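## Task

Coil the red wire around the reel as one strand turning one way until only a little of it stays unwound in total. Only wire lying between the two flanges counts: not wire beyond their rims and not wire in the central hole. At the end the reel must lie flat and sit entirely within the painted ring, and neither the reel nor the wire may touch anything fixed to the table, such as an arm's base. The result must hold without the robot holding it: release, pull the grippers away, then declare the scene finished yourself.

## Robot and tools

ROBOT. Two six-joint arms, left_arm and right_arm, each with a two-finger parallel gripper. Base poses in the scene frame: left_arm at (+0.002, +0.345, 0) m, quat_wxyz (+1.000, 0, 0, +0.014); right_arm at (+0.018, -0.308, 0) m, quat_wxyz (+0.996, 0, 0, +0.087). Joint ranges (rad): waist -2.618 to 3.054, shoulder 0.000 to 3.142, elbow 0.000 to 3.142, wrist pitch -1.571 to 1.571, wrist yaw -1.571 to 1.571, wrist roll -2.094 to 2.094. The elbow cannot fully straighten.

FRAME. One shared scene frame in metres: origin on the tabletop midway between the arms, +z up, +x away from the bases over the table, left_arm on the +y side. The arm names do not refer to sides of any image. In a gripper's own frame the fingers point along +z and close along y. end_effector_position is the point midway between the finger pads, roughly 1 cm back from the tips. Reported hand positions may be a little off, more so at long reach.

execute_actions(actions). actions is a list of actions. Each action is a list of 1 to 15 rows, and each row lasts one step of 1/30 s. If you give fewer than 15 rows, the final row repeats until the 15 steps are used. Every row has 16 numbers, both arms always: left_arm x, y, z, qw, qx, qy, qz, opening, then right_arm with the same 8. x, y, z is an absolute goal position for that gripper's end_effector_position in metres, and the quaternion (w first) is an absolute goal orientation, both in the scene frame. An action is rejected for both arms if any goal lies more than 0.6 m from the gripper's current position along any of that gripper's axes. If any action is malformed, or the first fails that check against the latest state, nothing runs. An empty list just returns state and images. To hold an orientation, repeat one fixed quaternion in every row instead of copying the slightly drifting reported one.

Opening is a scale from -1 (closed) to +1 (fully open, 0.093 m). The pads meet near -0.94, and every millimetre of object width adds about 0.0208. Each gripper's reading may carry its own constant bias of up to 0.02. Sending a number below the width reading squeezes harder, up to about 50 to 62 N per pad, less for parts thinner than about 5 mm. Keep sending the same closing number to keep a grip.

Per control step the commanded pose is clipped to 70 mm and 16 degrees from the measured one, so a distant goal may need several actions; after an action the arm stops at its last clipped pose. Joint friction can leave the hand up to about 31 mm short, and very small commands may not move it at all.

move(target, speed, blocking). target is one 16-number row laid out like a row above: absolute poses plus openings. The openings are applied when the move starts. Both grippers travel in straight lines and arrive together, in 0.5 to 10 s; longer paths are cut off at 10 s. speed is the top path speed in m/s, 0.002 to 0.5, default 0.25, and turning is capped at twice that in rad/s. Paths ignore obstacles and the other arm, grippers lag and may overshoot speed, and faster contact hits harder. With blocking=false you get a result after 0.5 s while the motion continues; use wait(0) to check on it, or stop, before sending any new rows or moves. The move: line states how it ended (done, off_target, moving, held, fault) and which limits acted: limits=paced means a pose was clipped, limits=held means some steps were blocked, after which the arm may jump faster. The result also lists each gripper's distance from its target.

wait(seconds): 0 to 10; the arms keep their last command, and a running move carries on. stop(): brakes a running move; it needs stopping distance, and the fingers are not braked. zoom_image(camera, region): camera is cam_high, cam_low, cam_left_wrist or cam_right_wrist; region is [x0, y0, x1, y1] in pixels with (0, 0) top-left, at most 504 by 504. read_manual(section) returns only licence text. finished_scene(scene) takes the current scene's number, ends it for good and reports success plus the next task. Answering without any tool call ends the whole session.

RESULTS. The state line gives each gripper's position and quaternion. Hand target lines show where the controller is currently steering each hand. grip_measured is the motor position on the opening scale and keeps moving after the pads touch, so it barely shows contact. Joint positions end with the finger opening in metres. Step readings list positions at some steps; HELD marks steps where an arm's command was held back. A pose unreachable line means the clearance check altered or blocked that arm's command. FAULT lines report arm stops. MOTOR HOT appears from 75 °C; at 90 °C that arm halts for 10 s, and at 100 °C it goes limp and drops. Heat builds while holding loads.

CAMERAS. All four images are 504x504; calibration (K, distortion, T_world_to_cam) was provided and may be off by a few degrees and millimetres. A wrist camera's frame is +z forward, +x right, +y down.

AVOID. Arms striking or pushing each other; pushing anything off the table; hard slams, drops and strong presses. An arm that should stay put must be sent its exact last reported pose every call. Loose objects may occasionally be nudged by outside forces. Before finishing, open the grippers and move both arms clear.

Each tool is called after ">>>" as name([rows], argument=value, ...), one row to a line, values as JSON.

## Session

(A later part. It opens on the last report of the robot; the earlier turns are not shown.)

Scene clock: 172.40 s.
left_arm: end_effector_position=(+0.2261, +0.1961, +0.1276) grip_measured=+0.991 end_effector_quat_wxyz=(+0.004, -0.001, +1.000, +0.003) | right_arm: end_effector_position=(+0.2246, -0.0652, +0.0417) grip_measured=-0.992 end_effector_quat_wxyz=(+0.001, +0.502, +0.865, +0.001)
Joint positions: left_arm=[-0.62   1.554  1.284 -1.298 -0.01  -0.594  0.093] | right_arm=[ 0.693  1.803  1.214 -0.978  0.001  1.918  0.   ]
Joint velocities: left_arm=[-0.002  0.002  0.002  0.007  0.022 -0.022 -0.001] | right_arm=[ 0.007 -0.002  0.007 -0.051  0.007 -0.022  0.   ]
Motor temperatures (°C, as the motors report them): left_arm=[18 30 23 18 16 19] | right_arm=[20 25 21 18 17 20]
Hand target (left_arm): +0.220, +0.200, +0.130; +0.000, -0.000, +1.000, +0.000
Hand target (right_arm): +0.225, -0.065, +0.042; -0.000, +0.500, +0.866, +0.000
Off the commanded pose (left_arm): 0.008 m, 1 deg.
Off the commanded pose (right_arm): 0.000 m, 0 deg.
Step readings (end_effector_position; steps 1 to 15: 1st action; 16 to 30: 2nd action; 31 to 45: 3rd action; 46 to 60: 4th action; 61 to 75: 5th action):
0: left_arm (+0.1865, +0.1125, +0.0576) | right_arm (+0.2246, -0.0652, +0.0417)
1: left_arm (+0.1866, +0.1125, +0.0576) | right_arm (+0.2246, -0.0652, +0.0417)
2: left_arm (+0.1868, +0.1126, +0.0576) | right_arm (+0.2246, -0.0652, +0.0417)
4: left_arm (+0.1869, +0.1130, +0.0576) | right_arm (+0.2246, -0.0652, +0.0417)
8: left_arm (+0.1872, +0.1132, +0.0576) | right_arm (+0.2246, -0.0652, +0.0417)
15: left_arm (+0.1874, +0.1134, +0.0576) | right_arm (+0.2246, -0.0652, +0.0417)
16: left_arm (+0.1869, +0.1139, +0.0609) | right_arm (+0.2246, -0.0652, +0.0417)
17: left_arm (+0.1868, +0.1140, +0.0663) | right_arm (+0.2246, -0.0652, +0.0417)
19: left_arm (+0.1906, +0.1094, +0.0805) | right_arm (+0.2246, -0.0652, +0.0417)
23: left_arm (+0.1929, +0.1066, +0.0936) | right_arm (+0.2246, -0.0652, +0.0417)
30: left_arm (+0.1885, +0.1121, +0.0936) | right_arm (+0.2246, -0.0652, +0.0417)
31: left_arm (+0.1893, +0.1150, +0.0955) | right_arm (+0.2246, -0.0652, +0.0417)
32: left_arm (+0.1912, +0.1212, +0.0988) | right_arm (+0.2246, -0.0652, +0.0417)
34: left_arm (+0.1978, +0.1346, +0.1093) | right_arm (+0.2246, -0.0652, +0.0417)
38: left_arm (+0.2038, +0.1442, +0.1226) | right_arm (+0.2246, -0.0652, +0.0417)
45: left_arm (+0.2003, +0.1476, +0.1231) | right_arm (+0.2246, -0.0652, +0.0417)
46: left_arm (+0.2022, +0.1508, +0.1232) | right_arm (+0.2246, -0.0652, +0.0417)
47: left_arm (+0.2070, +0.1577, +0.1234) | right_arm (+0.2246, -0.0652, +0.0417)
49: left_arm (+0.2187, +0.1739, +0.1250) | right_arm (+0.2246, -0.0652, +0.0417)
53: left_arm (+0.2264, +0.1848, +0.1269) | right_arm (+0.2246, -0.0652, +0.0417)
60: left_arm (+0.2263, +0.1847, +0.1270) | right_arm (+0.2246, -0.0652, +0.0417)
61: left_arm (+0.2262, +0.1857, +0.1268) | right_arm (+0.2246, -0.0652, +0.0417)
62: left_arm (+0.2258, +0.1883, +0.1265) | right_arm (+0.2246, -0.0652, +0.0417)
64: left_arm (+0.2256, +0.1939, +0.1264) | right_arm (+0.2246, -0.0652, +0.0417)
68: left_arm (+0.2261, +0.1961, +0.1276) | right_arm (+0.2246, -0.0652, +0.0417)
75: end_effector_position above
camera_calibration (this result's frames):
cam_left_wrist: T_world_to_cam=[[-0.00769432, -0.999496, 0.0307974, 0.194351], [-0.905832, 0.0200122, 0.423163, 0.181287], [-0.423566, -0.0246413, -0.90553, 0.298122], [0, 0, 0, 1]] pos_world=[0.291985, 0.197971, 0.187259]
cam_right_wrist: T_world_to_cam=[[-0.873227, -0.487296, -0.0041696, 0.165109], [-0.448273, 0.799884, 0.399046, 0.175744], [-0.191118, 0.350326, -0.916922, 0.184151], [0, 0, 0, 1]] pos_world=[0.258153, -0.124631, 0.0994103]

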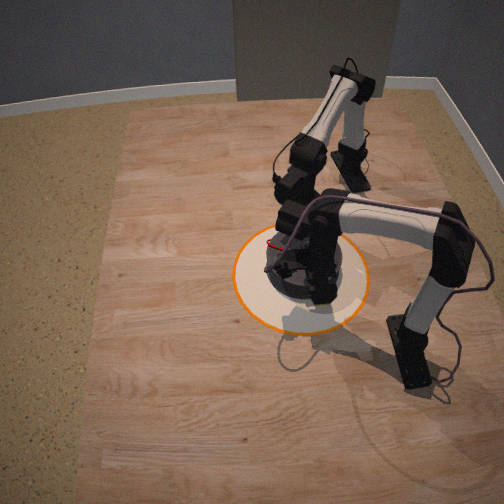

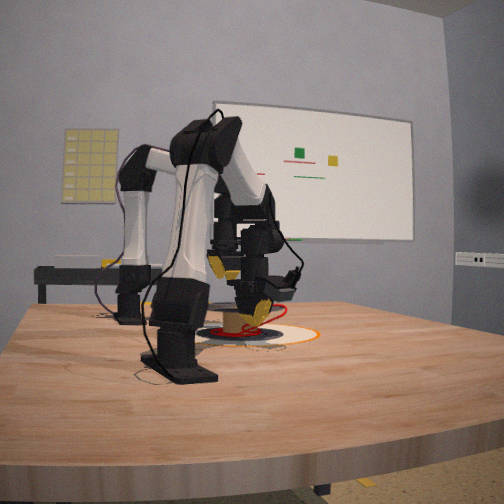

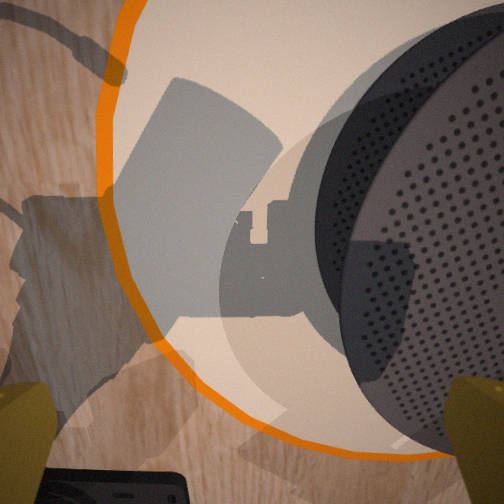

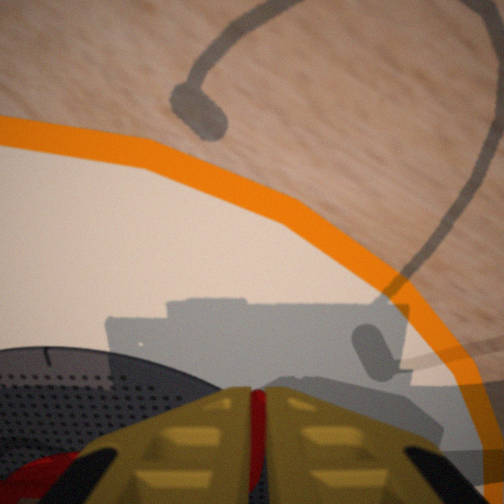

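>>> execute_actions([
  [[0.22,0.2,0.13,0,0,1,0,1,0.205,-0.063,0.042,0,0.5,0.866,0,-1]],
  [[0.22,0.2,0.13,0,0,1,0,1,0.188,-0.058,0.042,0,0.5,0.866,0,-1]],
  [[0.22,0.2,0.13,0,0,1,0,1,0.188,-0.058,0.042,0,0.5,0.866,0,-1]],
])

>>> zoom_image(camera="cam_low", region=[170, 280, 310, 360])

>>> zoom_image(camera="cam_high", region=[230, 190, 390, 340])

Scene clock: 174.50 s.
left_arm: end_effector_position=(+0.2261, +0.1961, +0.1276) grip_measured=+0.991 end_effector_quat_wxyz=(+0.004, +0.001, +1.000, +0.003) | right_arm: end_effector_position=(+0.1935, -0.0551, +0.0419) grip_measured=-0.992 end_effector_quat_wxyz=(+0.003, +0.501, +0.866, +0.001)
Joint positions: left_arm=[-0.62   1.554  1.284 -1.298 -0.01  -0.591  0.093] | right_arm=[ 0.794  1.765  1.167 -0.971  0.005  2.017  0.   ]
Joint velocities: left_arm=[-0.007 -0.007 -0.017  0.081 -0.037  0.022  0.001] | right_arm=[ 0.002 -0.007 -0.007 -0.095 -0.037 -0.081  0.   ]
Motor temperatures (°C, as the motors report them): left_arm=[18 30 23 18 16 19] | right_arm=[20 26 21 18 17 20]
Hand target (left_arm): +0.220, +0.200, +0.130; -0.000, -0.000, +1.000, +0.000
Hand target (right_arm): +0.188, -0.058, +0.042; +0.000, +0.500, +0.866, -0.000
Off the commanded pose (left_arm): 0.008 m, 1 deg.
Off the commanded pose (right_arm): 0.006 m, 0 deg.
Step readings (end_effector_position; steps 1 to 15: 1st action; 16 to 30: 2nd action; 31 to 45: 3rd action):
0: left_arm (+0.2261, +0.1961, +0.1276) | right_arm (+0.2246, -0.0652, +0.0417)
1: left_arm (+0.2261, +0.1961, +0.1276) | right_arm (+0.2236, -0.0647, +0.0417)
2: left_arm (+0.2261, +0.1961, +0.1276) | right_arm (+0.2204, -0.0641, +0.0416)
4: left_arm (+0.2261, +0.1961, +0.1276) | right_arm (+0.2136, -0.0618, +0.0417)
8: left_arm (+0.2261, +0.1961, +0.1276) | right_arm (+0.2106, -0.0601, +0.0420)
15: left_arm (+0.2261, +0.1961, +0.1276) | right_arm (+0.2106, -0.0601, +0.0420)
16: left_arm (+0.2261, +0.1961, +0.1276) | right_arm (+0.2092, -0.0597, +0.0418)
17: left_arm (+0.2261, +0.1961, +0.1276) | right_arm (+0.2056, -0.0592, +0.0417)
19: left_arm (+0.2261, +0.1961, +0.1276) | right_arm (+0.1976, -0.0571, +0.0417)
23: left_arm (+0.2261, +0.1961, +0.1276) | right_arm (+0.1935, -0.0551, +0.0419)
30: left_arm (+0.2261, +0.1961, +0.1276) | right_arm (+0.1935, -0.0551, +0.0419)
31: left_arm (+0.2261, +0.1961, +0.1276) | right_arm (+0.1935, -0.0551, +0.0419)
32: left_arm (+0.2261, +0.1961, +0.1276) | right_arm (+0.1935, -0.0551, +0.0419)
34: left_arm (+0.2261, +0.1961, +0.1276) | right_arm (+0.1935, -0.0551, +0.0419)
38: left_arm (+0.2261, +0.1961, +0.1276) | right_arm (+0.1935, -0.0551, +0.0419)
45: end_effector_position above
camera_calibration (this result's frames):
cam_left_wrist: T_world_to_cam=[[-0.0107438, -0.999469, 0.0307715, 0.195038], [-0.905759, 0.0227653, 0.423182, 0.180728], [-0.423658, -0.023325, -0.905522, 0.297883], [0, 0, 0, 1]] pos_world=[0.291992, 0.197768, 0.187257]
cam_right_wrist: T_world_to_cam=[[-0.872101, -0.4893, -0.00509061, 0.142567], [-0.451253, 0.800178, 0.395077, 0.154395], [-0.189237, 0.346844, -0.918634, 0.174328], [0, 0, 0, 1]] pos_world=[0.226993, -0.11425, 0.0998713]

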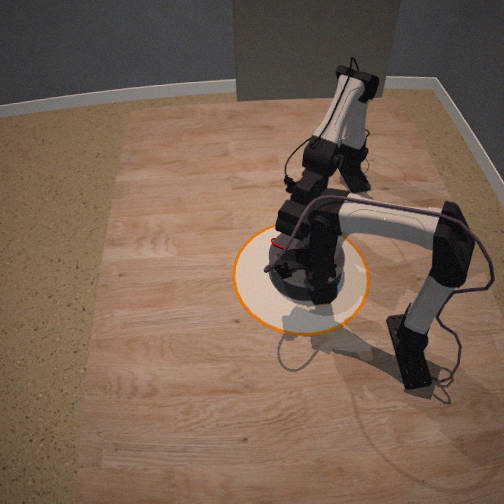

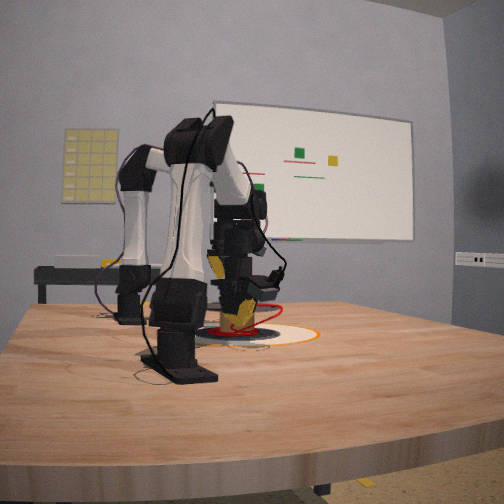

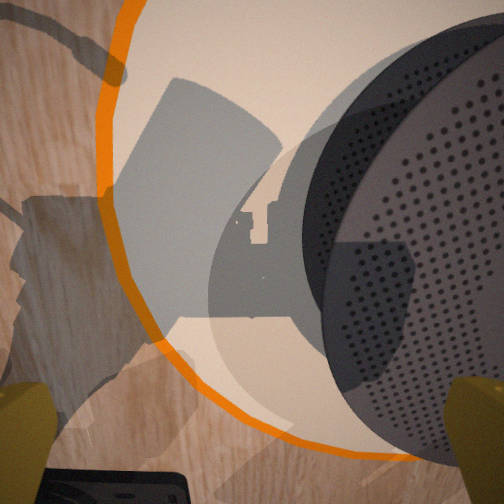

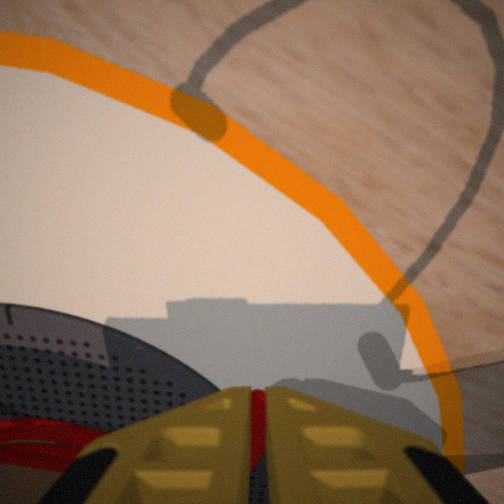

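Region (170, 280, 310, 360) of cam_low's 504x504 image, scaled by 3.600, with more detail than that image has; it fills the top 288 rows of this view, and the rest is white.

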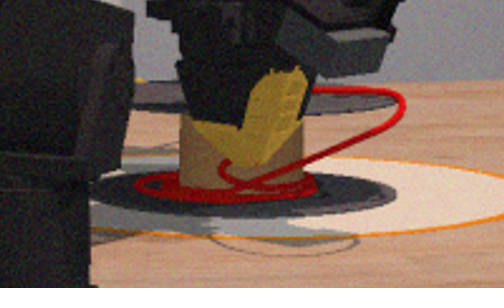

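Region (230, 190, 390, 340) of cam_high's 504x504 image, scaled by 3.150, with more detail than that image has; it fills the top 472 rows of this view, and the rest is white.

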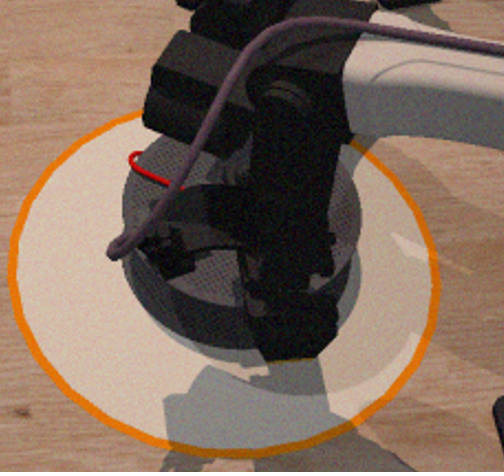

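>>> execute_actions([
  [[0.22,0.2,0.13,0,0,1,0,1,0.19,-0.058,0.025,0,0.5,0.866,0,-1]],
  [[0.22,0.2,0.13,0,0,1,0,1,0.19,-0.058,0.025,0,0.5,0.866,0,-0.4]],
  [[0.22,0.2,0.13,0,0,1,0,1,0.19,-0.065,0.07,0,0.5,0.866,0,-0.4]],
  [[0.22,0.2,0.13,0,0,1,0,1,0.19,-0.085,0.12,0,0.5,0.866,0,-0.4]],
  [[0.22,0.2,0.13,0,0,1,0,1,0.19,-0.11,0.15,0,0.5,0.866,0,-0.4]],
])

Scene clock: 179.13 s.
left_arm: end_effector_position=(+0.2261, +0.1961, +0.1276) grip_measured=+0.991 end_effector_quat_wxyz=(+0.004, +0.001, +1.000, +0.003) | right_arm: end_effector_position=(+0.1896, -0.1072, +0.1446) grip_measured=-0.403 end_effector_quat_wxyz=(-0.001, +0.500, +0.866, -0.001)
Joint positions: left_arm=[-0.62   1.554  1.284 -1.298 -0.01  -0.591  0.093] | right_arm=[ 0.691  1.542  1.34  -1.371 -0.001  1.912  0.026]
Joint velocities: left_arm=[-0.007  0.007  0.017  0.037  0.037  0.022 -0.001] | right_arm=[-0.002  0.017 -0.022 -0.066 -0.022 -0.051 -0.001]
Motor temperatures (°C, as the motors report them): left_arm=[18 30 23 18 16 19] | right_arm=[20 26 21 18 17 20]
Hand target (left_arm): +0.220, +0.200, +0.130; -0.000, -0.000, +1.000, +0.000
Hand target (right_arm): +0.190, -0.109, +0.150; -0.001, +0.500, +0.866, +0.001
Off the commanded pose (left_arm): 0.008 m, 1 deg.
Off the commanded pose (right_arm): 0.006 m, 0 deg.
Step readings (end_effector_position; steps 1 to 15: 1st action; 16 to 30: 2nd action; 31 to 45: 3rd action; 46 to 60: 4th action; 61 to 75: 5th action):
0: left_arm (+0.2261, +0.1961, +0.1276) | right_arm (+0.1935, -0.0551, +0.0419)
1: left_arm (+0.2261, +0.1961, +0.1276) | right_arm (+0.1935, -0.0550, +0.0404)
2: left_arm (+0.2261, +0.1961, +0.1276) | right_arm (+0.1933, -0.0553, +0.0385)
4: left_arm (+0.2261, +0.1961, +0.1276) | right_arm (+0.1918, -0.0575, +0.0344)
8: left_arm (+0.2261, +0.1961, +0.1276) | right_arm (+0.1918, -0.0575, +0.0324)
15: left_arm (+0.2261, +0.1961, +0.1276) | right_arm (+0.1921, -0.0570, +0.0324)
16: left_arm (+0.2261, +0.1961, +0.1276) | right_arm (+0.1921, -0.0571, +0.0324)
17: left_arm (+0.2261, +0.1961, +0.1276) | right_arm (+0.1920, -0.0572, +0.0324)
19: left_arm (+0.2261, +0.1961, +0.1276) | right_arm (+0.1925, -0.0565, +0.0324)
23: left_arm (+0.2261, +0.1961, +0.1276) | right_arm (+0.1928, -0.0560, +0.0324)
30: left_arm (+0.2261, +0.1961, +0.1276) | right_arm (+0.1930, -0.0558, +0.0324)
31: left_arm (+0.2261, +0.1961, +0.1276) | right_arm (+0.1923, -0.0568, +0.0349)
32: left_arm (+0.2261, +0.1961, +0.1276) | right_arm (+0.1910, -0.0587, +0.0394)
34: left_arm (+0.2261, +0.1961, +0.1276) | right_arm (+0.1909, -0.0587, +0.0515)
38: left_arm (+0.2261, +0.1961, +0.1276) | right_arm (+0.1918, -0.0574, +0.0647)
45: left_arm (+0.2261, +0.1961, +0.1276) | right_arm (+0.1883, -0.0625, +0.0648)
46: left_arm (+0.2261, +0.1961, +0.1276) | right_arm (+0.1880, -0.0646, +0.0686)
47: left_arm (+0.2261, +0.1961, +0.1276) | right_arm (+0.1883, -0.0685, +0.0754)
49: left_arm (+0.2261, +0.1961, +0.1276) | right_arm (+0.1928, -0.0724, +0.0951)
53: left_arm (+0.2261, +0.1961, +0.1276) | right_arm (+0.1964, -0.0736, +0.1178)
60: left_arm (+0.2261, +0.1961, +0.1276) | right_arm (+0.1910, -0.0807, +0.1180)
61: left_arm (+0.2261, +0.1961, +0.1276) | right_arm (+0.1906, -0.0830, +0.1196)
62: left_arm (+0.2261, +0.1961, +0.1276) | right_arm (+0.1908, -0.0882, +0.1227)
64: left_arm (+0.2261, +0.1961, +0.1276) | right_arm (+0.1929, -0.0976, +0.1325)
68: left_arm (+0.2261, +0.1961, +0.1276) | right_arm (+0.1927, -0.1036, +0.1443)
75: end_effector_position above
camera_calibration (this result's frames):
cam_left_wrist: T_world_to_cam=[[-0.0107438, -0.999469, 0.0307715, 0.195038], [-0.905759, 0.0227653, 0.423182, 0.180728], [-0.423658, -0.023325, -0.905522, 0.297883], [0, 0, 0, 1]] pos_world=[0.291992, 0.197768, 0.187257]
cam_right_wrist: T_world_to_cam=[[-0.871181, -0.490961, 0.001235, 0.11293], [-0.449902, 0.799325, 0.398331, 0.152972], [-0.196552, 0.346463, -0.917241, 0.287167], [0, 0, 0, 1]] pos_world=[0.223648, -0.166323, 0.202328]

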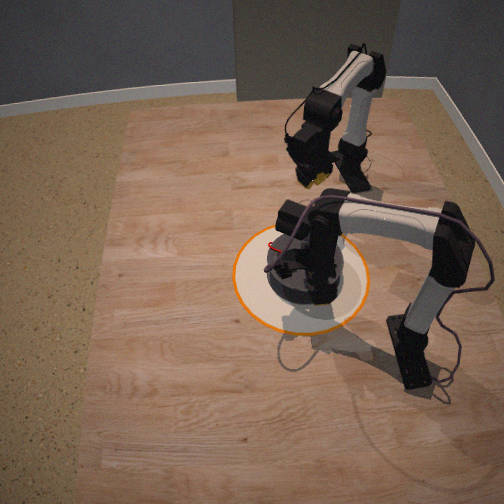

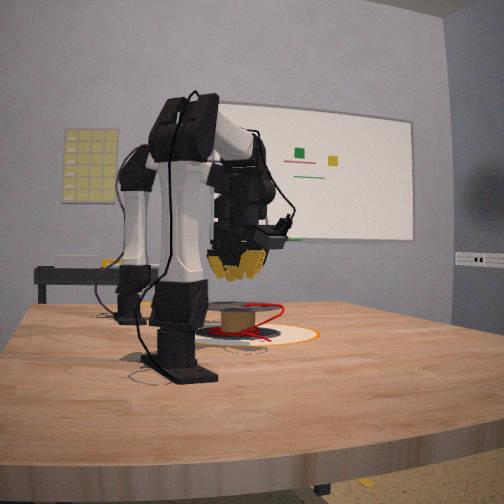

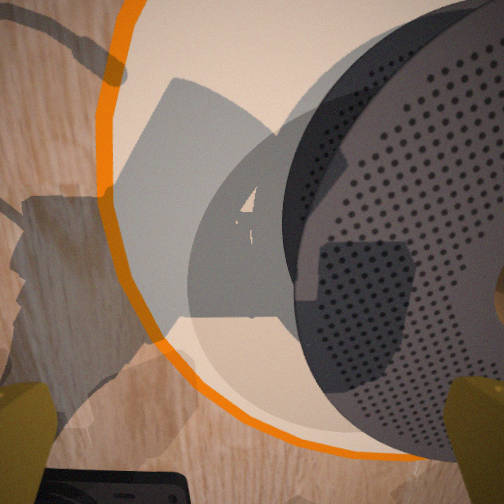

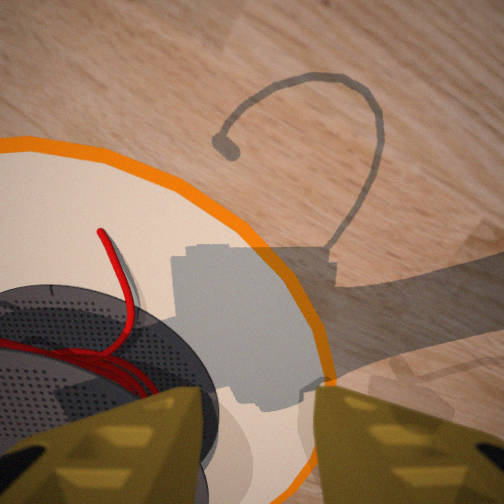

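>>> execute_actions([
  [[0.212,0.16,0.12,0,-0.1,0.995,0,1,0.19,-0.14,0.15,0,0.5,0.866,0,-0.4]],
  [[0.2088,0.1403,0.10,0,-0.1736,0.9848,0,1,0.19,-0.15,0.15,0,0.5,0.866,0,-0.4]],
  [[0.2088,0.1403,0.092,0,-0.1736,0.9848,0,1,0.19,-0.15,0.15,0,0.5,0.866,0,-0.4]],
])

Scene clock: 186.53 s.
left_arm: end_effector_position=(+0.2092, +0.1419, +0.1003) grip_measured=+0.991 end_effector_quat_wxyz=(+0.004, -0.173, +0.985, -0.005) | right_arm: end_effector_position=(+0.1940, -0.1421, +0.1521) grip_measured=-0.403 end_effector_quat_wxyz=(+0.000, +0.498, +0.867, +0.008)
Joint positions: left_arm=[-0.803  1.634  1.258 -1.182 -0.    -1.124  0.093] | right_arm=[ 0.58   1.443  1.278 -1.391 -0.004  1.797  0.026]
Joint velocities: left_arm=[ 0.007  0.002  0.002 -0.007  0.007 -0.037 -0.001] | right_arm=[ 0.002 -0.002  0.002  0.007 -0.022 -0.066 -0.001]
Motor temperatures (°C, as the motors report them): left_arm=[18 29 23 18 16 19] | right_arm=[20 26 22 18 17 20]
Hand target (left_arm): +0.209, +0.141, +0.092; -0.000, -0.174, +0.985, +0.000
Hand target (right_arm): +0.190, -0.150, +0.150; -0.000, +0.500, +0.866, +0.000
Off the commanded pose (left_arm): 0.009 m, 1 deg.
Off the commanded pose (right_arm): 0.009 m, 1 deg.
Step readings (end_effector_position; steps 1 to 15: 1st action; 16 to 30: 2nd action; 31 to 45: 3rd action):
0: left_arm (+0.2261, +0.1961, +0.1276) | right_arm (+0.1889, -0.1080, +0.1446)
1: left_arm (+0.2244, +0.1935, +0.1276) | right_arm (+0.1896, -0.1098, +0.1447)
2: left_arm (+0.2204, +0.1873, +0.1273) | right_arm (+0.1908, -0.1157, +0.1448)
4: left_arm (+0.2109, +0.1736, +0.1255) | right_arm (+0.1927, -0.1277, +0.1482)
8: left_arm (+0.2058, +0.1663, +0.1218) | right_arm (+0.1939, -0.1326, +0.1533)
15: left_arm (+0.2059, +0.1662, +0.1214) | right_arm (+0.1939, -0.1326, +0.1533)
16: left_arm (+0.2059, +0.1643, +0.1204) | right_arm (+0.1940, -0.1335, +0.1529)
17: left_arm (+0.2059, +0.1601, +0.1184) | right_arm (+0.1940, -0.1361, +0.1522)
19: left_arm (+0.2050, +0.1515, +0.1128) | right_arm (+0.1940, -0.1406, +0.1516)
23: left_arm (+0.2066, +0.1445, +0.1069) | right_arm (+0.1940, -0.1421, +0.1521)
30: left_arm (+0.2086, +0.1425, +0.1069) | right_arm (+0.1940, -0.1421, +0.1521)
31: left_arm (+0.2088, +0.1423, +0.1060) | right_arm (+0.1940, -0.1421, +0.1521)
32: left_arm (+0.2089, +0.1422, +0.1045) | right_arm (+0.1940, -0.1421, +0.1521)
34: left_arm (+0.2078, +0.1433, +0.1014) | right_arm (+0.1940, -0.1421, +0.1521)
38: left_arm (+0.2081, +0.1430, +0.1003) | right_arm (+0.1940, -0.1421, +0.1521)
45: end_effector_position above
camera_calibration (this result's frames):
cam_left_wrist: T_world_to_cam=[[0.332606, -0.941831, 0.0482486, 0.0598472], [-0.859961, -0.281899, 0.425442, 0.211649], [-0.387093, -0.182996, -0.903699, 0.27965], [0, 0, 0, 1]] pos_world=[0.270355, 0.167205, 0.159788]
cam_right_wrist: T_world_to_cam=[[-0.869027, -0.494529, -0.0152945, 0.101223], [-0.457422, 0.79127, 0.405779, 0.179069], [-0.188567, 0.359629, -0.913843, 0.306804], [0, 0, 0, 1]] pos_world=[0.227729, -0.20197, 0.209257]

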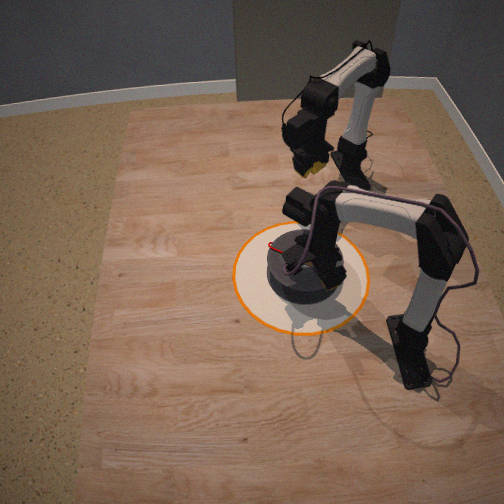

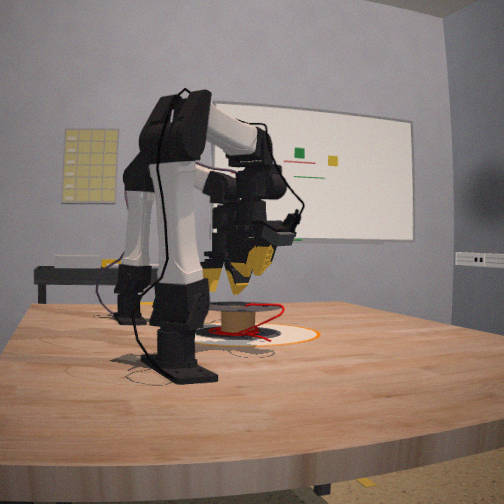

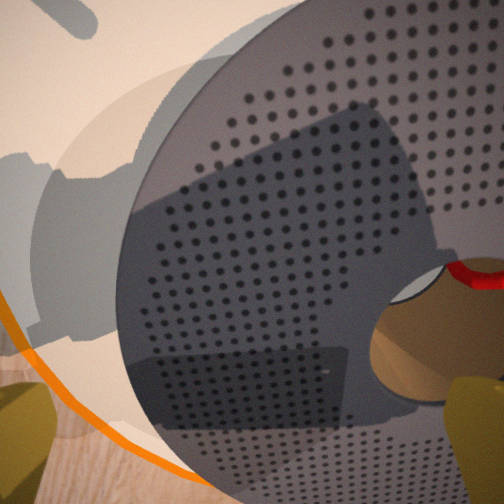

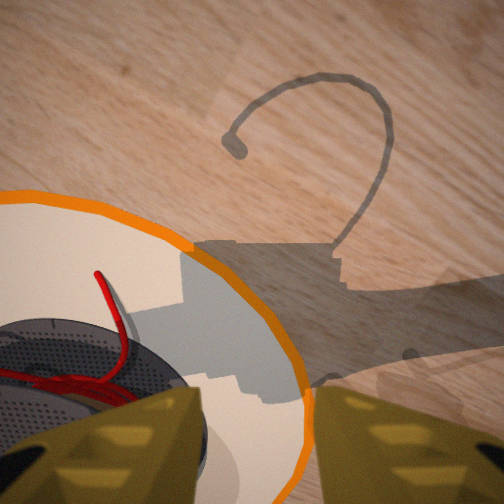

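>>> execute_actions([
  [[0.2088,0.1403,0.07,0,-0.1736,0.9848,0,1,0.19,-0.15,0.15,0,0.5,0.866,0,-0.4]],
  [[0.2088,0.1403,0.052,0,-0.1736,0.9848,0,1,0.19,-0.15,0.15,0,0.5,0.866,0,-0.4]],
  [[0.2088,0.1403,0.054,0,-0.1736,0.9848,0,0.3,0.19,-0.15,0.15,0,0.5,0.866,0,-0.4]],
  [[0.23,0.144,0.060,0,0,1,0,0.3,0.19,-0.15,0.15,0,0.5,0.866,0,-0.4]],
  [[0.2512,0.1395,0.060,0,0.1736,0.9848,0,0.3,0.20,-0.15,0.15,0,0.2588,0.9659,0,-0.4]],
  [[0.2699,0.128,0.060,0,0.342,0.9397,0,0.3,0.21,-0.15,0.15,0,0,1,0,-0.4]],
  [[0.2775,0.120,0.060,0,0.4226,0.9063,0,0.3,0.22,-0.15,0.15,0,0,1,0,-0.4]],
  [[0.2775,0.120,0.060,0,0.4226,0.9063,0,0.3,0.22,-0.15,0.15,0,0,1,0,-0.4]],
])

Scene clock: 191.27 s.
left_arm: end_effector_position=(+0.2772, +0.1171, +0.0607) grip_measured=+0.420 end_effector_quat_wxyz=(+0.012, +0.419, +0.908, -0.005) | right_arm: end_effector_position=(+0.2139, -0.1529, +0.1479) grip_measured=-0.403 end_effector_quat_wxyz=(-0.002, -0.002, +1.000, -0.005)
Joint positions: left_arm=[-0.717  1.902  1.421 -1.065  0.004  0.175  0.065] | right_arm=[ 0.5    1.495  1.308 -1.394  0.004  0.67   0.026]
Joint velocities: left_arm=[ 0.002  0.002  0.012 -0.051 -0.022 -0.037  0.001] | right_arm=[-0.002  0.002 -0.007 -0.007  0.022 -0.022 -0.   ]
Motor temperatures (°C, as the motors report them): left_arm=[18 29 23 18 16 19] | right_arm=[20 26 22 18 17 20]
Hand target (left_arm): +0.278, +0.120, +0.060; +0.000, +0.422, +0.906, -0.000
Hand target (right_arm): +0.220, -0.150, +0.150; +0.000, -0.000, +1.000, +0.000
Off the commanded pose (left_arm): 0.003 m, 2 deg.
Off the commanded pose (right_arm): 0.007 m, 1 deg.
Step readings (end_effector_position; steps 1 to 15: 1st action; 16 to 30: 2nd action; 31 to 45: 3rd action; 46 to 60: 4th action; 61 to 75: 5th action; 76 to 90: 6th action; 91 to 105: 7th action; 106 to 120: 8th action):
0: left_arm (+0.2095, +0.1417, +0.1004) | right_arm (+0.1940, -0.1421, +0.1521)
1: left_arm (+0.2097, +0.1414, +0.0975) | right_arm (+0.1940, -0.1421, +0.1521)
2: left_arm (+0.2094, +0.1417, +0.0933) | right_arm (+0.1940, -0.1421, +0.1521)
4: left_arm (+0.2059, +0.1452, +0.0828) | right_arm (+0.1940, -0.1421, +0.1521)
8: left_arm (+0.2050, +0.1461, +0.0755) | right_arm (+0.1940, -0.1421, +0.1521)
15: left_arm (+0.2081, +0.1430, +0.0755) | right_arm (+0.1940, -0.1421, +0.1521)
16: left_arm (+0.2086, +0.1425, +0.0737) | right_arm (+0.1940, -0.1421, +0.1521)
17: left_arm (+0.2088, +0.1423, +0.0709) | right_arm (+0.1940, -0.1421, +0.1521)
19: left_arm (+0.2068, +0.1443, +0.0639) | right_arm (+0.1940, -0.1421, +0.1521)
23: left_arm (+0.2066, +0.1445, +0.0589) | right_arm (+0.1940, -0.1421, +0.1521)
30: left_arm (+0.2092, +0.1420, +0.0589) | right_arm (+0.1940, -0.1421, +0.1521)
31: left_arm (+0.2092, +0.1420, +0.0589) | right_arm (+0.1940, -0.1421, +0.1521)
32: left_arm (+0.2093, +0.1417, +0.0589) | right_arm (+0.1940, -0.1421, +0.1521)
34: left_arm (+0.2096, +0.1414, +0.0589) | right_arm (+0.1940, -0.1421, +0.1521)
38: left_arm (+0.2096, +0.1414, +0.0589) | right_arm (+0.1940, -0.1421, +0.1521)
45: left_arm (+0.2096, +0.1414, +0.0589) | right_arm (+0.1940, -0.1421, +0.1521)
46: left_arm (+0.2112, +0.1421, +0.0590) | right_arm (+0.1940, -0.1421, +0.1521)
47: left_arm (+0.2146, +0.1425, +0.0594) | right_arm (+0.1940, -0.1421, +0.1521)
49: left_arm (+0.2218, +0.1437, +0.0592) | right_arm (+0.1940, -0.1421, +0.1521)
53: left_arm (+0.2275, +0.1447, +0.0594) | right_arm (+0.1940, -0.1421, +0.1521)
60: left_arm (+0.2281, +0.1442, +0.0595) | right_arm (+0.1940, -0.1421, +0.1521)
61: left_arm (+0.2298, +0.1440, +0.0600) | right_arm (+0.1944, -0.1425, +0.1521)
62: left_arm (+0.2337, +0.1429, +0.0605) | right_arm (+0.1953, -0.1435, +0.1521)
64: left_arm (+0.2427, +0.1402, +0.0601) | right_arm (+0.1968, -0.1451, +0.1521)
68: left_arm (+0.2502, +0.1385, +0.0600) | right_arm (+0.1975, -0.1459, +0.1521)
75: left_arm (+0.2508, +0.1379, +0.0601) | right_arm (+0.1991, -0.1476, +0.1521)
76: left_arm (+0.2522, +0.1369, +0.0606) | right_arm (+0.1995, -0.1481, +0.1519)
77: left_arm (+0.2554, +0.1347, +0.0611) | right_arm (+0.2003, -0.1489, +0.1516)
79: left_arm (+0.2633, +0.1285, +0.0607) | right_arm (+0.2017, -0.1501, +0.1502)
83: left_arm (+0.2694, +0.1241, +0.0604) | right_arm (+0.2023, -0.1504, +0.1483)
90: left_arm (+0.2694, +0.1243, +0.0605) | right_arm (+0.2041, -0.1524, +0.1478)
91: left_arm (+0.2700, +0.1239, +0.0608) | right_arm (+0.2050, -0.1526, +0.1481)
92: left_arm (+0.2716, +0.1226, +0.0610) | right_arm (+0.2078, -0.1527, +0.1487)
94: left_arm (+0.2754, +0.1190, +0.0607) | right_arm (+0.2127, -0.1527, +0.1489)
98: left_arm (+0.2776, +0.1168, +0.0606) | right_arm (+0.2139, -0.1529, +0.1479)
105: left_arm (+0.2772, +0.1171, +0.0607) | right_arm (+0.2139, -0.1529, +0.1479)
106: left_arm (+0.2772, +0.1171, +0.0607) | right_arm (+0.2139, -0.1529, +0.1479)
107: left_arm (+0.2772, +0.1171, +0.0607) | right_arm (+0.2139, -0.1529, +0.1479)
109: left_arm (+0.2772, +0.1171, +0.0607) | right_arm (+0.2139, -0.1529, +0.1479)
113: left_arm (+0.2772, +0.1171, +0.0607) | right_arm (+0.2139, -0.1529, +0.1479)
120: end_effector_position above
camera_calibration (this result's frames):
cam_left_wrist: T_world_to_cam=[[-0.766377, -0.641345, 0.0366385, 0.285948], [-0.57448, 0.709767, 0.407681, 0.0858115], [-0.287469, 0.291389, -0.912389, 0.182983], [0, 0, 0, 1]] pos_world=[0.321043, 0.0691656, 0.121491]
cam_right_wrist: T_world_to_cam=[[-0.00622051, -0.999949, 0.00796176, -0.152144], [-0.915335, 0.00889967, 0.402596, 0.177183], [-0.402646, -0.00478332, -0.915343, 0.300893], [0, 0, 0, 1]] pos_world=[0.282389, -0.152274, 0.205299]

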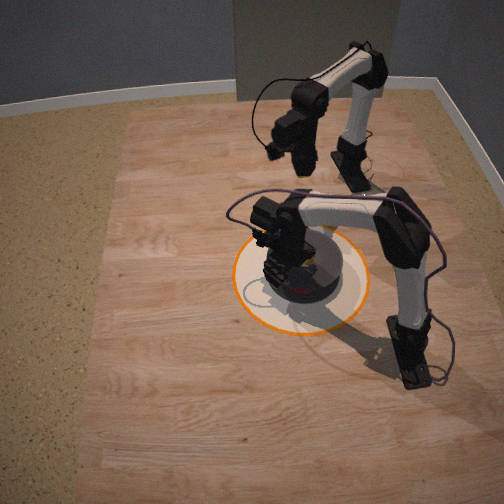

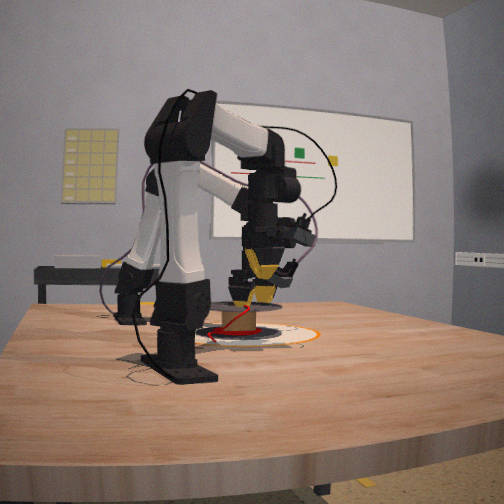

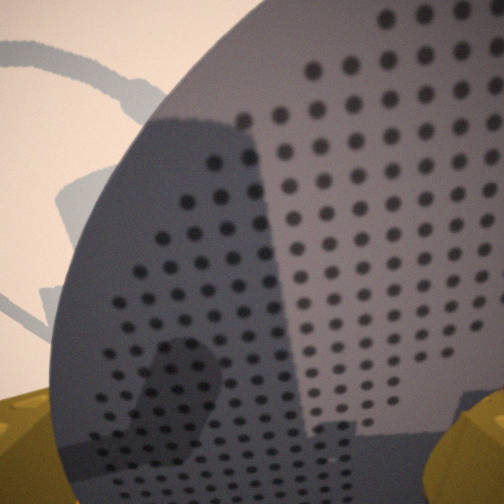

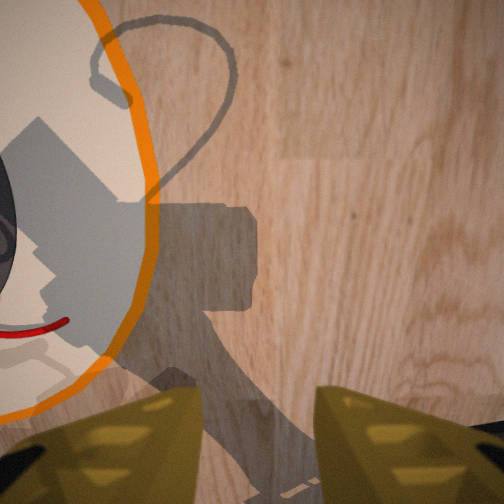

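>>> execute_actions([
  [[0.2772,0.1171,0.062,0,0.4226,0.9063,0,1,0.22,-0.13,0.15,0,0.2,0.98,0,-0.4]],
  [[0.2772,0.1171,0.10,0,0.4226,0.9063,0,1,0.225,-0.11,0.15,0,0.4,0.9165,0,-0.4]],
  [[0.27,0.16,0.13,0,0.3,0.954,0,1,0.23,-0.09,0.14,0,0.5373,0.8434,0,-0.4]],
  [[0.25,0.21,0.13,0,0.2,0.98,0,1,0.232,-0.06,0.13,0,0.5373,0.8434,0,-0.4]],
  [[0.25,0.22,0.13,0,0.2,0.98,0,1,0.234,-0.04,0.12,0,0.5373,0.8434,0,-0.4]],
])

Scene clock: 197.57 s.
left_arm: end_effector_position=(+0.2520, +0.2161, +0.1271) grip_measured=+0.991 end_effector_quat_wxyz=(-0.007, +0.200, +0.980, -0.000) | right_arm: end_effector_position=(+0.2296, -0.0483, +0.1175) grip_measured=-0.403 end_effector_quat_wxyz=(-0.002, +0.537, +0.843, -0.012)
Joint positions: left_arm=[-0.5    1.616  1.345 -1.313  0.004 -0.069  0.093] | right_arm=[ 0.713  1.833  1.558 -1.32  -0.001  2.021  0.026]
Joint velocities: left_arm=[-0.007 -0.002 -0.012 -0.037  0.037  0.037 -0.001] | right_arm=[-0.007 -0.012  0.022  0.037 -0.022  0.037  0.001]
Motor temperatures (°C, as the motors report them): left_arm=[18 29 24 18 16 19] | right_arm=[20 25 22 18 17 20]
Hand target (left_arm): +0.250, +0.220, +0.130; +0.000, +0.200, +0.980, -0.000
Hand target (right_arm): +0.234, -0.040, +0.120; +0.001, +0.537, +0.844, -0.000
Off the commanded pose (left_arm): 0.005 m, 1 deg.
Off the commanded pose (right_arm): 0.010 m, 1 deg.
Step readings (end_effector_position; steps 1 to 15: 1st action; 16 to 30: 2nd action; 31 to 45: 3rd action; 46 to 60: 4th action; 61 to 75: 5th action):
0: left_arm (+0.2772, +0.1171, +0.0607) | right_arm (+0.2139, -0.1529, +0.1479)
1: left_arm (+0.2772, +0.1170, +0.0611) | right_arm (+0.2140, -0.1515, +0.1484)
2: left_arm (+0.2767, +0.1174, +0.0615) | right_arm (+0.2150, -0.1480, +0.1492)
4: left_arm (+0.2772, +0.1169, +0.0628) | right_arm (+0.2170, -0.1410, +0.1492)
8: left_arm (+0.2775, +0.1167, +0.0639) | right_arm (+0.2169, -0.1374, +0.1477)
15: left_arm (+0.2768, +0.1173, +0.0639) | right_arm (+0.2168, -0.1358, +0.1485)
16: left_arm (+0.2761, +0.1179, +0.0674) | right_arm (+0.2170, -0.1342, +0.1491)
17: left_arm (+0.2765, +0.1175, +0.0728) | right_arm (+0.2186, -0.1300, +0.1502)
19: left_arm (+0.2817, +0.1133, +0.0855) | right_arm (+0.2219, -0.1213, +0.1500)
23: left_arm (+0.2843, +0.1111, +0.0942) | right_arm (+0.2226, -0.1168, +0.1475)
30: left_arm (+0.2784, +0.1160, +0.0941) | right_arm (+0.2226, -0.1149, +0.1486)
31: left_arm (+0.2780, +0.1187, +0.0959) | right_arm (+0.2228, -0.1135, +0.1481)
32: left_arm (+0.2764, +0.1255, +0.0990) | right_arm (+0.2237, -0.1102, +0.1473)
34: left_arm (+0.2764, +0.1416, +0.1112) | right_arm (+0.2250, -0.1031, +0.1428)
38: left_arm (+0.2776, +0.1556, +0.1275) | right_arm (+0.2249, -0.0986, +0.1364)
45: left_arm (+0.2746, +0.1576, +0.1277) | right_arm (+0.2260, -0.0975, +0.1378)
46: left_arm (+0.2738, +0.1607, +0.1261) | right_arm (+0.2259, -0.0953, +0.1377)
47: left_arm (+0.2681, +0.1705, +0.1232) | right_arm (+0.2262, -0.0887, +0.1375)
49: left_arm (+0.2557, +0.1945, +0.1214) | right_arm (+0.2263, -0.0742, +0.1336)
53: left_arm (+0.2525, +0.2088, +0.1275) | right_arm (+0.2263, -0.0671, +0.1261)
60: left_arm (+0.2524, +0.2088, +0.1282) | right_arm (+0.2263, -0.0671, +0.1259)
61: left_arm (+0.2524, +0.2095, +0.1280) | right_arm (+0.2265, -0.0656, +0.1258)
62: left_arm (+0.2520, +0.2112, +0.1276) | right_arm (+0.2277, -0.0614, +0.1256)
64: left_arm (+0.2517, +0.2146, +0.1271) | right_arm (+0.2294, -0.0525, +0.1228)
68: left_arm (+0.2520, +0.2161, +0.1271) | right_arm (+0.2296, -0.0483, +0.1177)
75: end_effector_position above
camera_calibration (this result's frames):
cam_left_wrist: T_world_to_cam=[[-0.400113, -0.915553, 0.040899, 0.294081], [-0.814262, 0.375619, 0.442592, 0.102185], [-0.420579, 0.143785, -0.89579, 0.270745], [0, 0, 0, 1]] pos_world=[0.314741, 0.191935, 0.185277]
cam_right_wrist: T_world_to_cam=[[-0.910233, -0.413597, 0.0203296, 0.187232], [-0.373679, 0.841554, 0.390065, 0.120193], [-0.178438, 0.347453, -0.920563, 0.246055], [0, 0, 0, 1]] pos_world=[0.259244, -0.109203, 0.17582]

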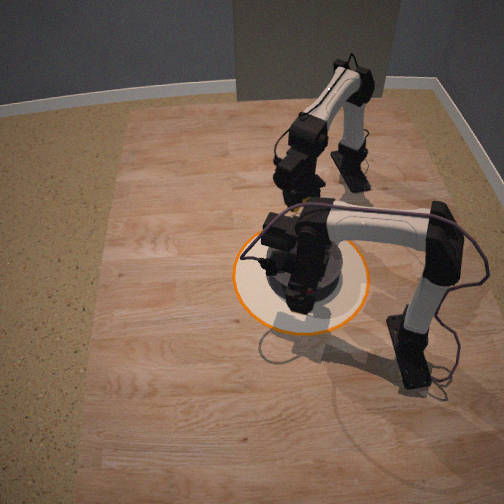

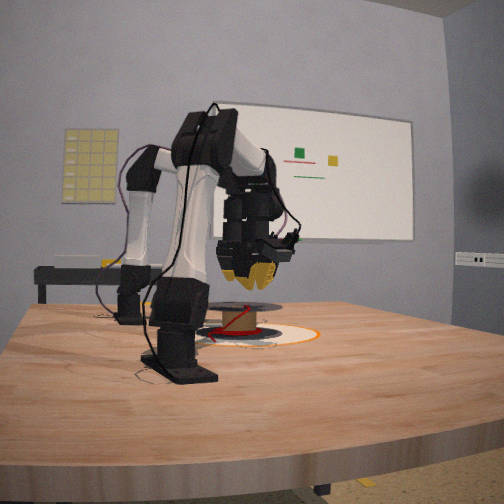

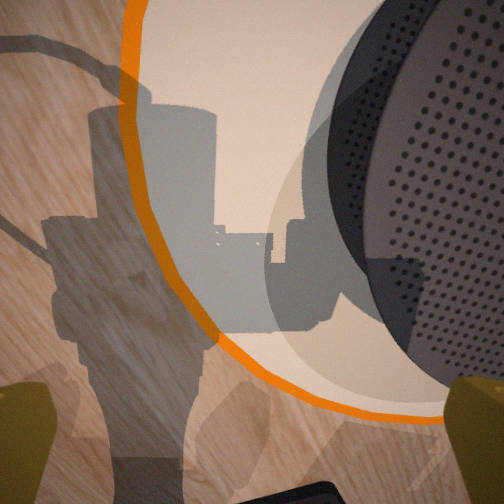

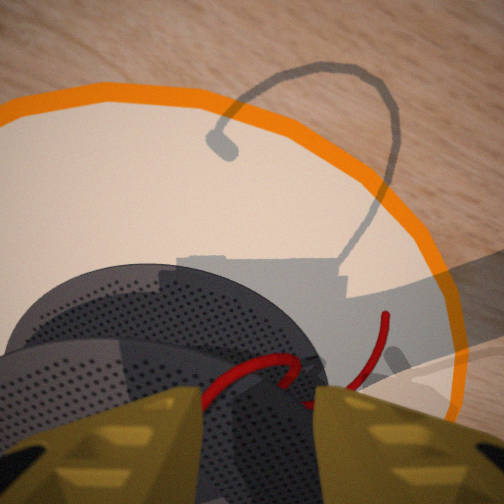

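>>> execute_actions([
  [[0.27,0.19,0.13,0,0.4,0.9165,0,1,0.20,-0.075,0.11,0.04,0.4,0.9,0.15,-1]],
  [[0.29,0.14,0.13,0,0.55,0.835,0,1,0.17,-0.075,0.08,0.0778,0.2468,0.9212,0.2904,-1]],
  [[0.2917,0.09,0.12,0,0.6428,0.766,0,1,0.168,-0.06,0.045,0.0778,0.2468,0.9212,0.2904,-1]],
  [[0.2908,0.088,0.10,0,0.6428,0.766,0,1,0.17,-0.05,0.025,0.0778,0.2468,0.9212,0.2904,-1]],
])

Scene clock: 236.37 s.
left_arm: end_effector_position=(+0.2892, +0.0890, +0.1068) grip_measured=+0.991 end_effector_quat_wxyz=(+0.001, +0.642, +0.767, +0.002) | right_arm: end_effector_position=(+0.1728, -0.0496, +0.0322) grip_measured=-0.999 end_effector_quat_wxyz=(+0.079, +0.248, +0.920, +0.295)
Joint positions: left_arm=[-0.757  2.006  1.752 -1.314 -0.004  0.664  0.093] | right_arm=[ 0.852  1.3    0.479 -0.13  -0.012  1.555  0.   ]
Joint velocities: left_arm=[-0.027  0.002  0.002 -0.066  0.037 -0.037  0.   ] | right_arm=[-0.012  0.002  0.002  0.066 -0.037  0.051  0.   ]
Motor temperatures (°C, as the motors report them): left_arm=[18 30 23 19 16 19] | right_arm=[20 27 24 19 17 20]
Hand target (left_arm): +0.291, +0.088, +0.100; -0.000, +0.643, +0.766, +0.000
Hand target (right_arm): +0.170, -0.051, +0.025; +0.078, +0.247, +0.921, +0.290
Off the commanded pose (left_arm): 0.007 m, 0 deg.
Off the commanded pose (right_arm): 0.008 m, 1 deg.
Step readings (end_effector_position; steps 1 to 15: 1st action; 16 to 30: 2nd action; 31 to 45: 3rd action; 46 to 60: 4th action):
0: left_arm (+0.2520, +0.2161, +0.1271) | right_arm (+0.2296, -0.0483, +0.1175)
1: left_arm (+0.2526, +0.2147, +0.1282) | right_arm (+0.2290, -0.0490, +0.1139)
2: left_arm (+0.2558, +0.2095, +0.1302) | right_arm (+0.2206, -0.0576, +0.1078)
4: left_arm (+0.2627, +0.1970, +0.1319) | right_arm (+0.1955, -0.0829, +0.1020)
8: left_arm (+0.2654, +0.1914, +0.1304) | right_arm (+0.1835, -0.0951, +0.1096)
15: left_arm (+0.2662, +0.1909, +0.1308) | right_arm (+0.1947, -0.0804, +0.1110)
16: left_arm (+0.2669, +0.1879, +0.1325) | right_arm (+0.1949, -0.0774, +0.1069)
17: left_arm (+0.2719, +0.1779, +0.1351) | right_arm (+0.1877, -0.0775, +0.0992)
19: left_arm (+0.2827, +0.1532, +0.1358) | right_arm (+0.1667, -0.0903, +0.0794)
23: left_arm (+0.2886, +0.1376, +0.1291) | right_arm (+0.1551, -0.1026, +0.0651)
30: left_arm (+0.2885, +0.1382, +0.1298) | right_arm (+0.1670, -0.0812, +0.0800)
31: left_arm (+0.2883, +0.1354, +0.1304) | right_arm (+0.1684, -0.0779, +0.0786)
32: left_arm (+0.2901, +0.1267, +0.1310) | right_arm (+0.1683, -0.0743, +0.0741)
34: left_arm (+0.2909, +0.1052, +0.1282) | right_arm (+0.1649, -0.0736, +0.0584)
38: left_arm (+0.2876, +0.0889, +0.1186) | right_arm (+0.1636, -0.0737, +0.0431)
45: left_arm (+0.2896, +0.0887, +0.1193) | right_arm (+0.1702, -0.0633, +0.0507)
46: left_arm (+0.2897, +0.0885, +0.1177) | right_arm (+0.1708, -0.0612, +0.0497)
47: left_arm (+0.2897, +0.0885, +0.1155) | right_arm (+0.1711, -0.0579, +0.0467)
49: left_arm (+0.2879, +0.0902, +0.1097) | right_arm (+0.1699, -0.0554, +0.0372)
53: left_arm (+0.2876, +0.0904, +0.1068) | right_arm (+0.1695, -0.0550, +0.0280)
60: end_effector_position above
camera_calibration (this result's frames):
cam_left_wrist: T_world_to_cam=[[-0.985398, -0.16707, 0.0328479, 0.296898], [-0.136843, 0.891874, 0.431085, -0.0514331], [-0.101318, 0.420295, -0.901713, 0.170206], [0, 0, 0, 1]] pos_world=[0.302769, 0.0239377, 0.165897]
cam_right_wrist: T_world_to_cam=[[-0.417523, -0.697889, -0.581916, 0.0568212], [-0.90549, 0.266049, 0.330615, 0.198575], [-0.0759146, 0.664958, -0.743013, 0.150128], [0, 0, 0, 1]] pos_world=[0.214929, -0.113005, 0.0789605]

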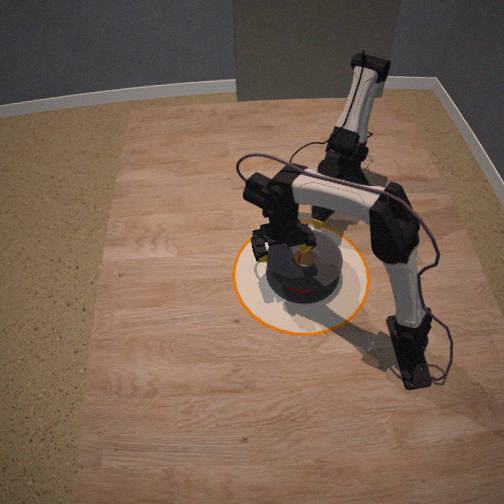

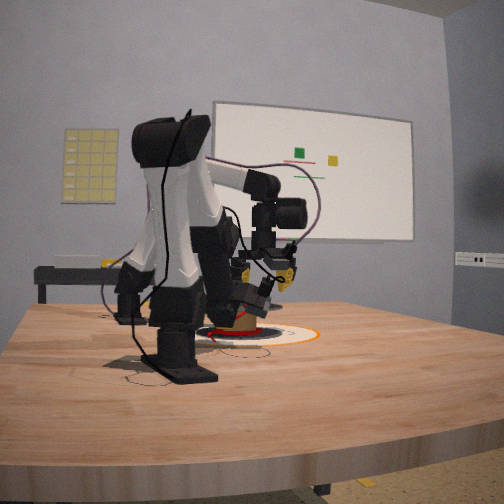

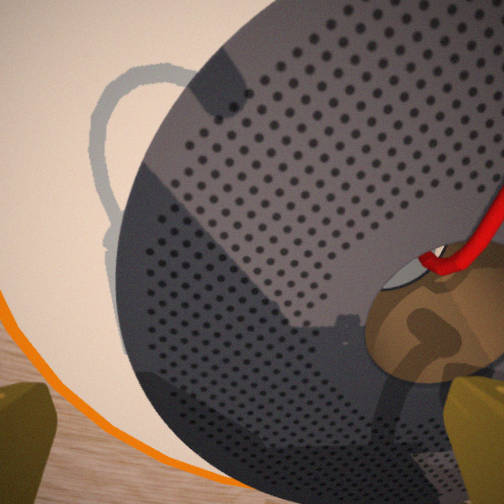

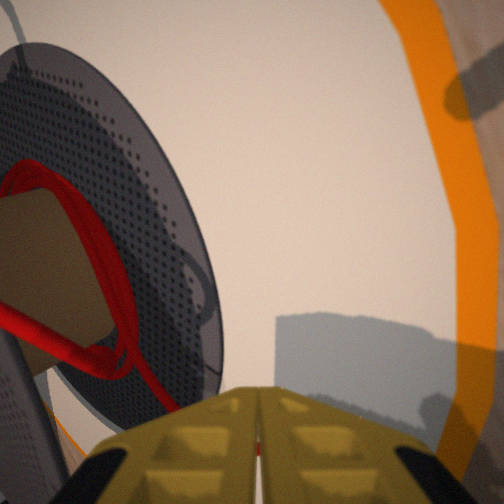

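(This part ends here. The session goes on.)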